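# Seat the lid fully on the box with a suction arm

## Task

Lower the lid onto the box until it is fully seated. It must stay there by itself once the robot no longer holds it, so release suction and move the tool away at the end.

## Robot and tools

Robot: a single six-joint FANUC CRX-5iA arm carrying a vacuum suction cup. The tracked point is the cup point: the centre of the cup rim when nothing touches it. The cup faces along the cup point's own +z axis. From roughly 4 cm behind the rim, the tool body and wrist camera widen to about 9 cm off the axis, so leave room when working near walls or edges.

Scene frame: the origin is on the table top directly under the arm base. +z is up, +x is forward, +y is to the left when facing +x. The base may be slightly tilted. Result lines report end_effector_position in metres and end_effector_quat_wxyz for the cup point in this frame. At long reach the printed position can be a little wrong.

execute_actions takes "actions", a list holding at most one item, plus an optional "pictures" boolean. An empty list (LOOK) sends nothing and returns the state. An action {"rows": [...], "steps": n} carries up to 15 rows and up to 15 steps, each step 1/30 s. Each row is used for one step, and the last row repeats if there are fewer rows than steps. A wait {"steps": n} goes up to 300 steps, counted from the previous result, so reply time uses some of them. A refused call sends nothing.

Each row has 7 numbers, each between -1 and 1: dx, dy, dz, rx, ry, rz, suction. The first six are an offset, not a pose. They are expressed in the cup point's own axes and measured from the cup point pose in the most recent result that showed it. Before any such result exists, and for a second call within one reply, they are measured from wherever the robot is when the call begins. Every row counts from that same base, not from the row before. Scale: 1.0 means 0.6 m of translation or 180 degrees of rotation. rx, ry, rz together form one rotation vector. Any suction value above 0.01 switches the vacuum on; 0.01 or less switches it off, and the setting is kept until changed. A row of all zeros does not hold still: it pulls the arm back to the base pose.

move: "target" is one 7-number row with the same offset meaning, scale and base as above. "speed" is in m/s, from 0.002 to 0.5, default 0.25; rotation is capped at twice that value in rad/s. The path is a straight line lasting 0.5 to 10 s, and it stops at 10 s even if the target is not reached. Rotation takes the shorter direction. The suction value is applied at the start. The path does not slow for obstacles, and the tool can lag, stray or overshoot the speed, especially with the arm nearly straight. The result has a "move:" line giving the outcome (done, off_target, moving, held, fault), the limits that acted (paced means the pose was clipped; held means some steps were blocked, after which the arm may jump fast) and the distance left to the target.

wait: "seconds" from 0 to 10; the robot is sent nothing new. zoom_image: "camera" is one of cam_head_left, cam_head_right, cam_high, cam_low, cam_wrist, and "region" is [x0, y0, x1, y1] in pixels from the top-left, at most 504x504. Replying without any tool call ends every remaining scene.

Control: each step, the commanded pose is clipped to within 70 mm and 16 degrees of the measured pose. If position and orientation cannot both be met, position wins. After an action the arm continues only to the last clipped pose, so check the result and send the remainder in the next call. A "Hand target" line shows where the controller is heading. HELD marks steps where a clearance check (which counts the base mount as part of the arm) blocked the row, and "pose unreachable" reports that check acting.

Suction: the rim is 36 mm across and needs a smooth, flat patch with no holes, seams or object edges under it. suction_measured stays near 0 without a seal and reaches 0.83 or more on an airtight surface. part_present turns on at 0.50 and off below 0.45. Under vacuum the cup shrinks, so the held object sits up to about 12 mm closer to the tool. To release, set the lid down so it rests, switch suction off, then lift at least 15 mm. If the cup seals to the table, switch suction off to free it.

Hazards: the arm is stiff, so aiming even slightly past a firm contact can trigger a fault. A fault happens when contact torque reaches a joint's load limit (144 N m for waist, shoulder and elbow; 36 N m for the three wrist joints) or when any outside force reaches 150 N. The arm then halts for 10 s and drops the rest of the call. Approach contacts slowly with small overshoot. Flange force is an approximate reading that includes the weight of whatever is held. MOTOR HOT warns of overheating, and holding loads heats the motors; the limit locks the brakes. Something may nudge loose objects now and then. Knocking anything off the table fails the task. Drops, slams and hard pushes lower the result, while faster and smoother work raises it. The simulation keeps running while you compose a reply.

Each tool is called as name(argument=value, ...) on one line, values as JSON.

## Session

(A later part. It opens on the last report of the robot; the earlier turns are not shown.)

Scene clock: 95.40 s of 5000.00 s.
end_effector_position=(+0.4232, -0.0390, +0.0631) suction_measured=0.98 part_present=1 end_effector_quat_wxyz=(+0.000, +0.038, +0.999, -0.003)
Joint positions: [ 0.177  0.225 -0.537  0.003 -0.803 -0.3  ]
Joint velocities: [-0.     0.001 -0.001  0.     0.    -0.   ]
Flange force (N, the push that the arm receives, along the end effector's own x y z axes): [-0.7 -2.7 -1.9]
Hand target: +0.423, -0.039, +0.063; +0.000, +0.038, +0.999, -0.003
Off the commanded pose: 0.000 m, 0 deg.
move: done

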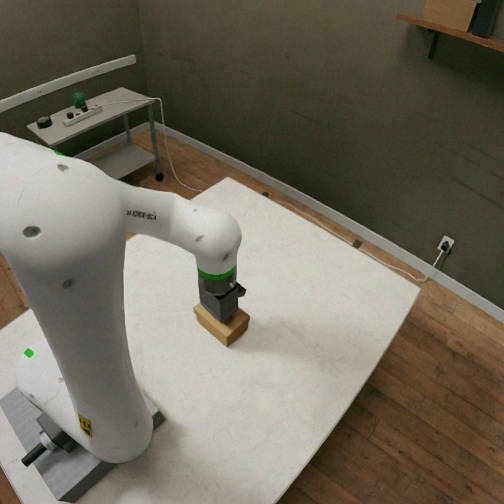

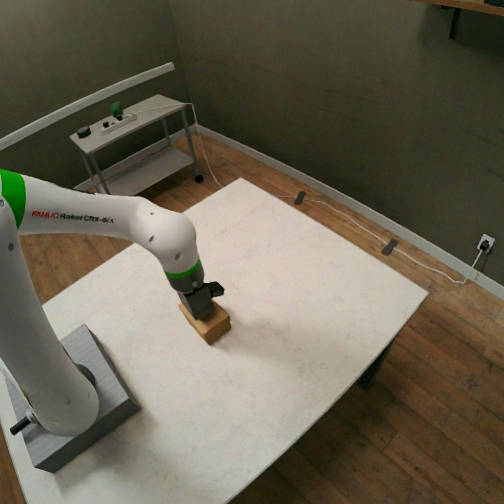

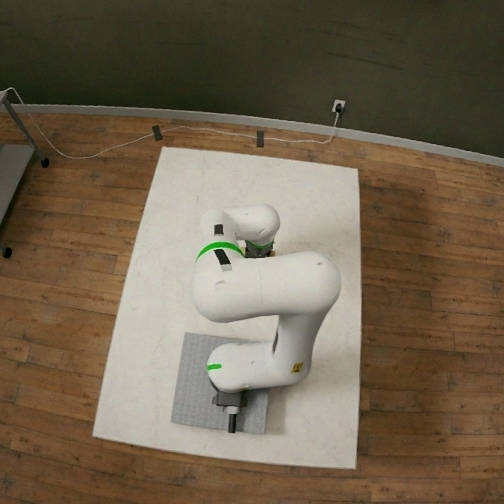

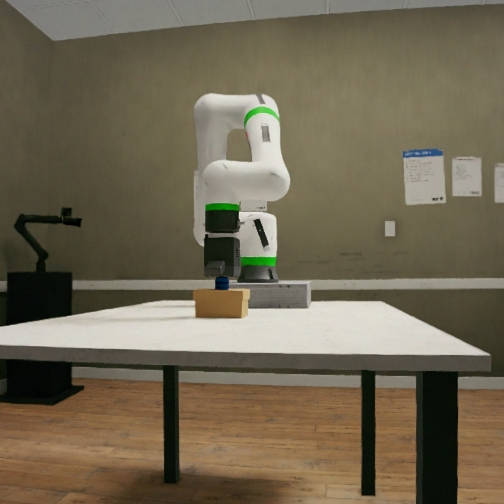

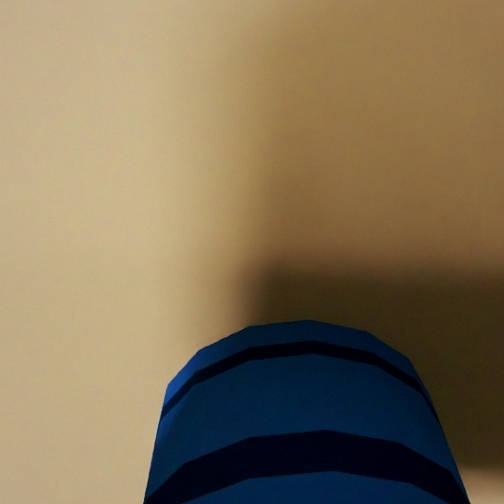

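move(target=[0,0,0.0265,0,0,0,1], speed=0.015)

zoom_image(camera="cam_low", region=[175,260,265,330])

Scene clock: 103.63 s of 5000.00 s.
end_effector_position=(+0.4232, -0.0390, +0.0471) suction_measured=0.98 part_present=1 end_effector_quat_wxyz=(+0.000, +0.038, +0.999, -0.003)
Joint positions: [ 0.177  0.257 -0.547  0.003 -0.761 -0.3  ]
Joint velocities: [0.    0.002 0.    0.    0.001 0.001]
Flange force (N, the push that the arm receives, along the end effector's own x y z axes): [1.2 -0.9 -3.2]
Hand target: +0.423, -0.039, +0.047; +0.000, +0.038, +0.999, -0.003
Off the commanded pose: 0.000 m, 0 deg.
After step 90, 3.97 s passed at rest.
move: done

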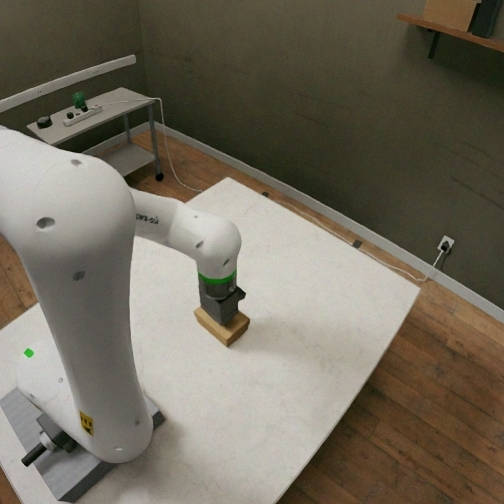

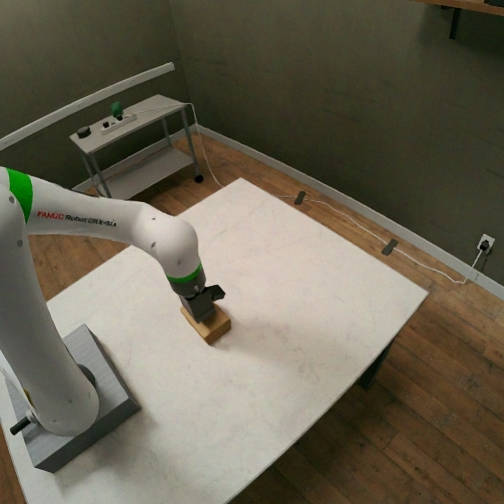

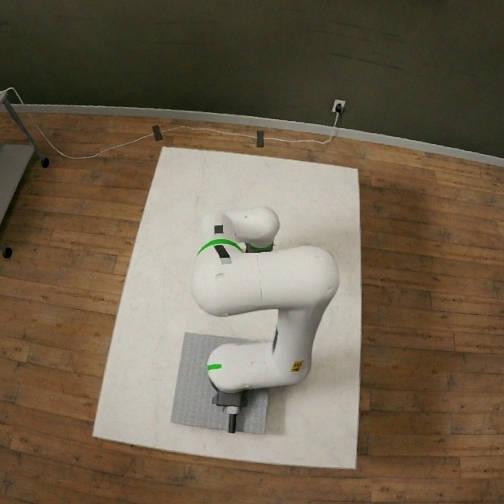

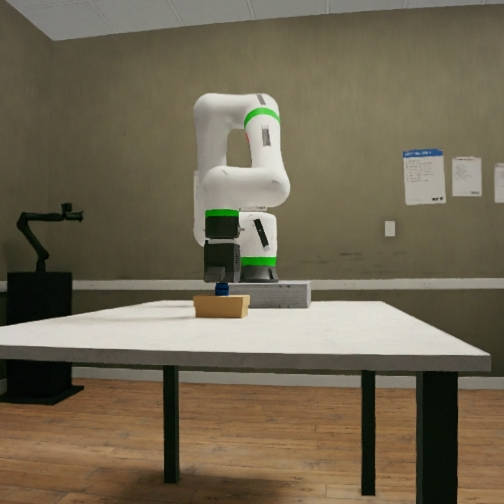

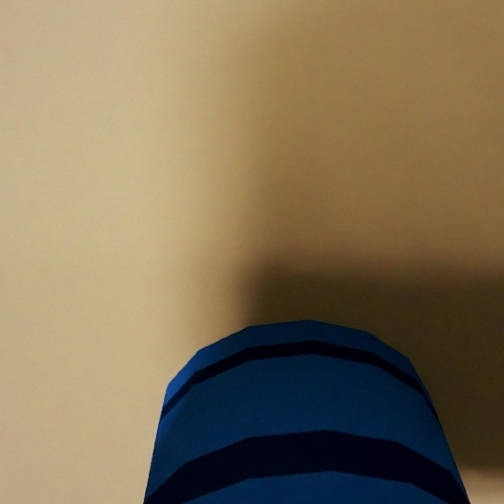

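Region (175, 260, 265, 330) of cam_low's 504x504 image, scaled by 5.600, with more detail than that image has.

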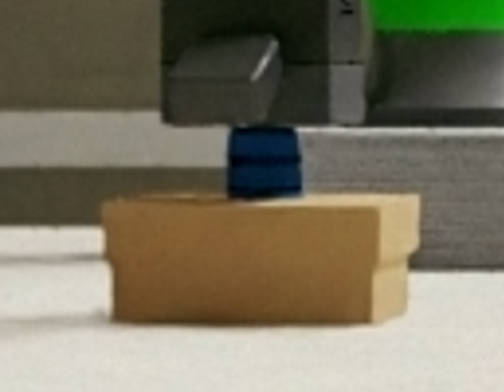

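move(target=[0,0,0.004,0,0,0,1], speed=0.01)

execute_actions(actions=[{"rows":[[0,0,0,0,0,0,0]],"steps":15}], pictures=false)

move(target=[0,0,-0.3,0,0,0,0])

zoom_image(camera="cam_low", region=[175,260,265,330])

Scene clock: 121.03 s of 5000.00 s.
end_effector_position=(+0.4232, -0.0390, +0.0447) suction_measured=0.98 part_present=1 end_effector_quat_wxyz=(+0.000, +0.038, +0.999, -0.003)
Joint positions: [ 0.177  0.262 -0.548  0.003 -0.754 -0.3  ]
Joint velocities: [ 0.     0.     0.002 -0.    -0.    -0.001]
Flange force (N, the push that the arm receives, along the end effector's own x y z axes): [0.9 -4.4 -2.1]
Hand target: +0.423, -0.039, +0.045; +0.000, +0.038, +0.999, -0.003
Off the commanded pose: 0.000 m, 0 deg.
After step 90, 13.70 s passed at rest.
move: done

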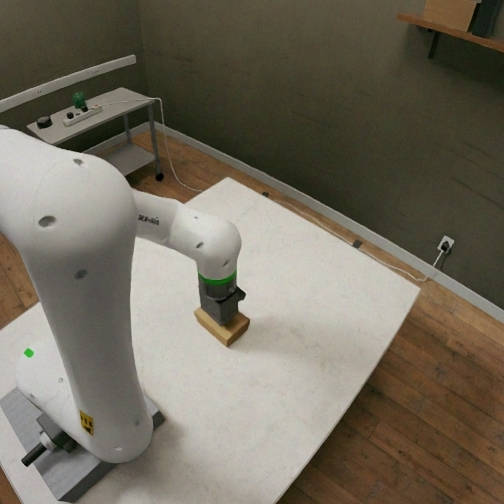

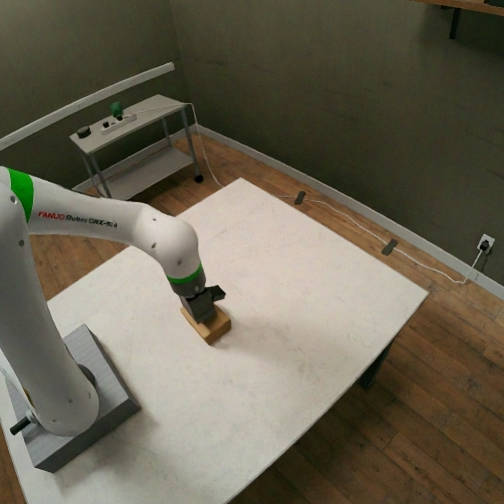

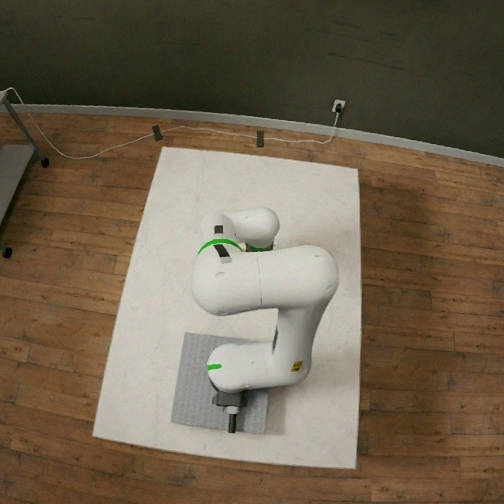

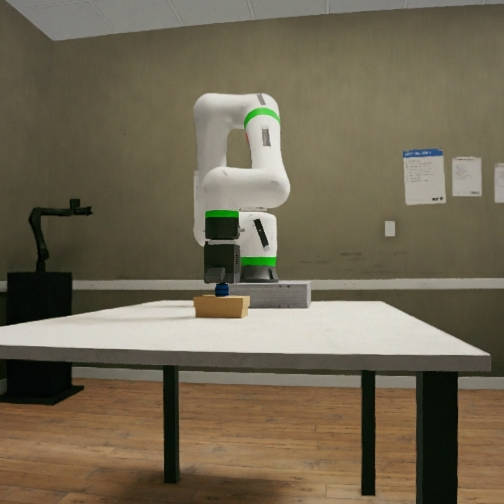

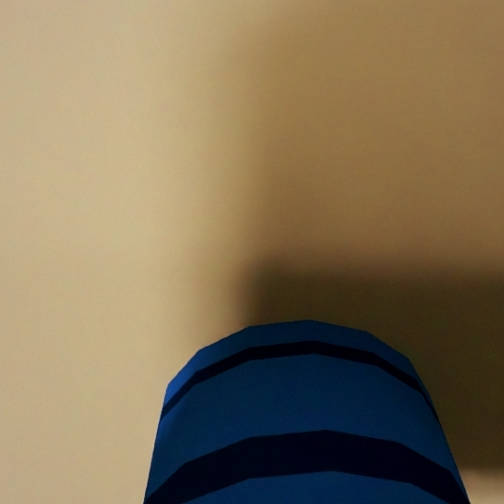

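Scene clock: 121.53 s of 5000.00 s.
end_effector_position=(+0.4232, -0.0390, +0.0447) suction_measured=0.01 part_present=0 end_effector_quat_wxyz=(+0.000, +0.038, +0.999, -0.003)
Joint positions: [ 0.177  0.262 -0.548  0.003 -0.754 -0.3  ]
Joint velocities: [-0.     0.001 -0.001  0.     0.     0.001]
Flange force (N, the push that the arm receives, along the end effector's own x y z axes): [-1.7 -2.5 -10.4]
Hand target: +0.423, -0.039, +0.045; +0.000, +0.038, +0.999, -0.003
Off the commanded pose: 0.000 m, 0 deg.
Steps of this call (steps 1 to 15: all 15 steps of this action). Readings (end_effector_position | what the end effector reports):
1: (+0.4232, -0.0390, +0.0447) | suction_measured=0.76 part_present=1
2: (+0.4232, -0.0390, +0.0447) | suction_measured=0.14 part_present=0
4: (+0.4232, -0.0390, +0.0447) | suction_measured=0.01 part_present=0
8: (+0.4232, -0.0390, +0.0447) | suction_measured=0.01 part_present=0
15: the state above

Scene clock: 122.90 s of 5000.00 s.
end_effector_position=(+0.4232, -0.0385, +0.2251) suction_measured=0.01 part_present=0 end_effector_quat_wxyz=(+0.000, +0.039, +0.999, -0.004)
Joint positions: [ 0.177 -0.008 -0.353  0.003 -1.22  -0.3  ]
Joint velocities: [-0.    -0.     0.002 -0.    -0.001  0.001]
Flange force (N, the push that the arm receives, along the end effector's own x y z axes): [2.0 -3.2 -1.6]
Hand target: +0.423, -0.038, +0.225; +0.000, +0.039, +0.999, -0.004
Off the commanded pose: 0.001 m, 0 deg.
move: done

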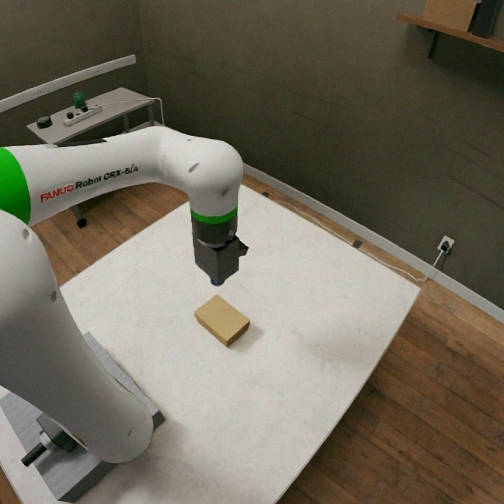

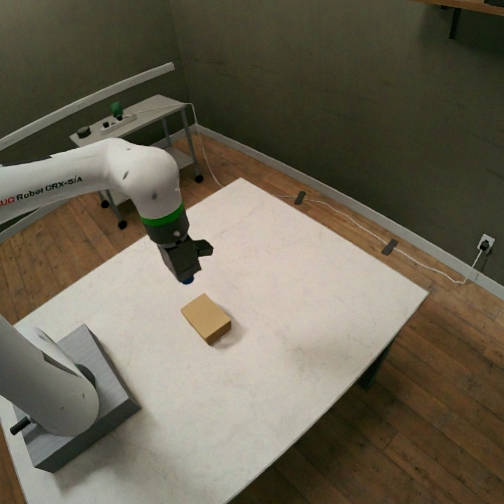

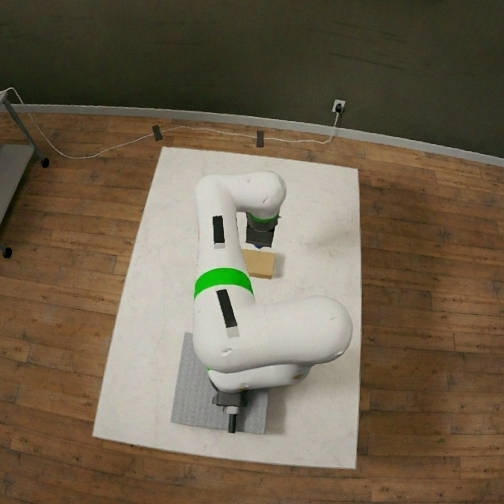

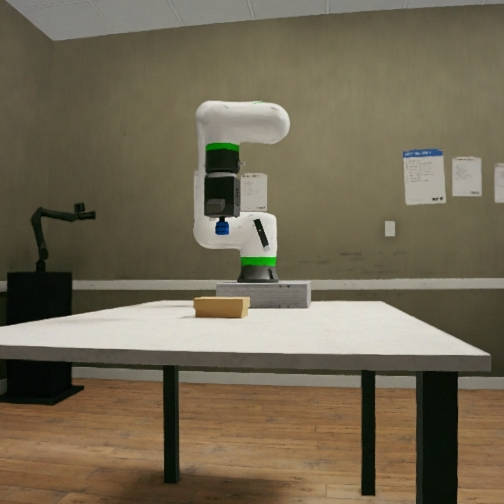

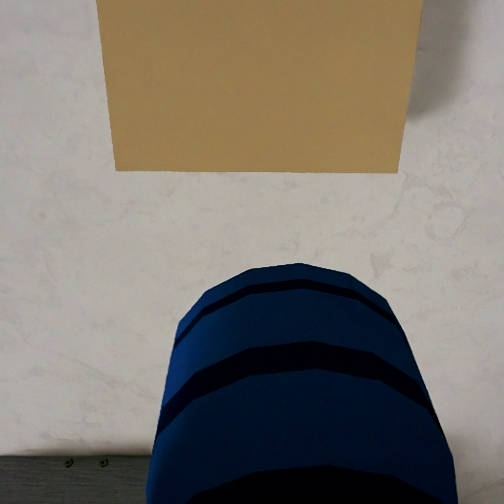

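Region (175, 260, 265, 330) of cam_low's 504x504 image, scaled by 5.600, with more detail than that image has.

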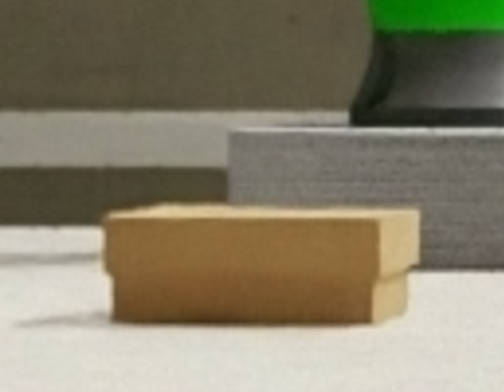

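The lid is level at the expected height, and the cup pressed it down with about 10 N after release.

finished_scene(scene=2)

The scene is finished: the task was done.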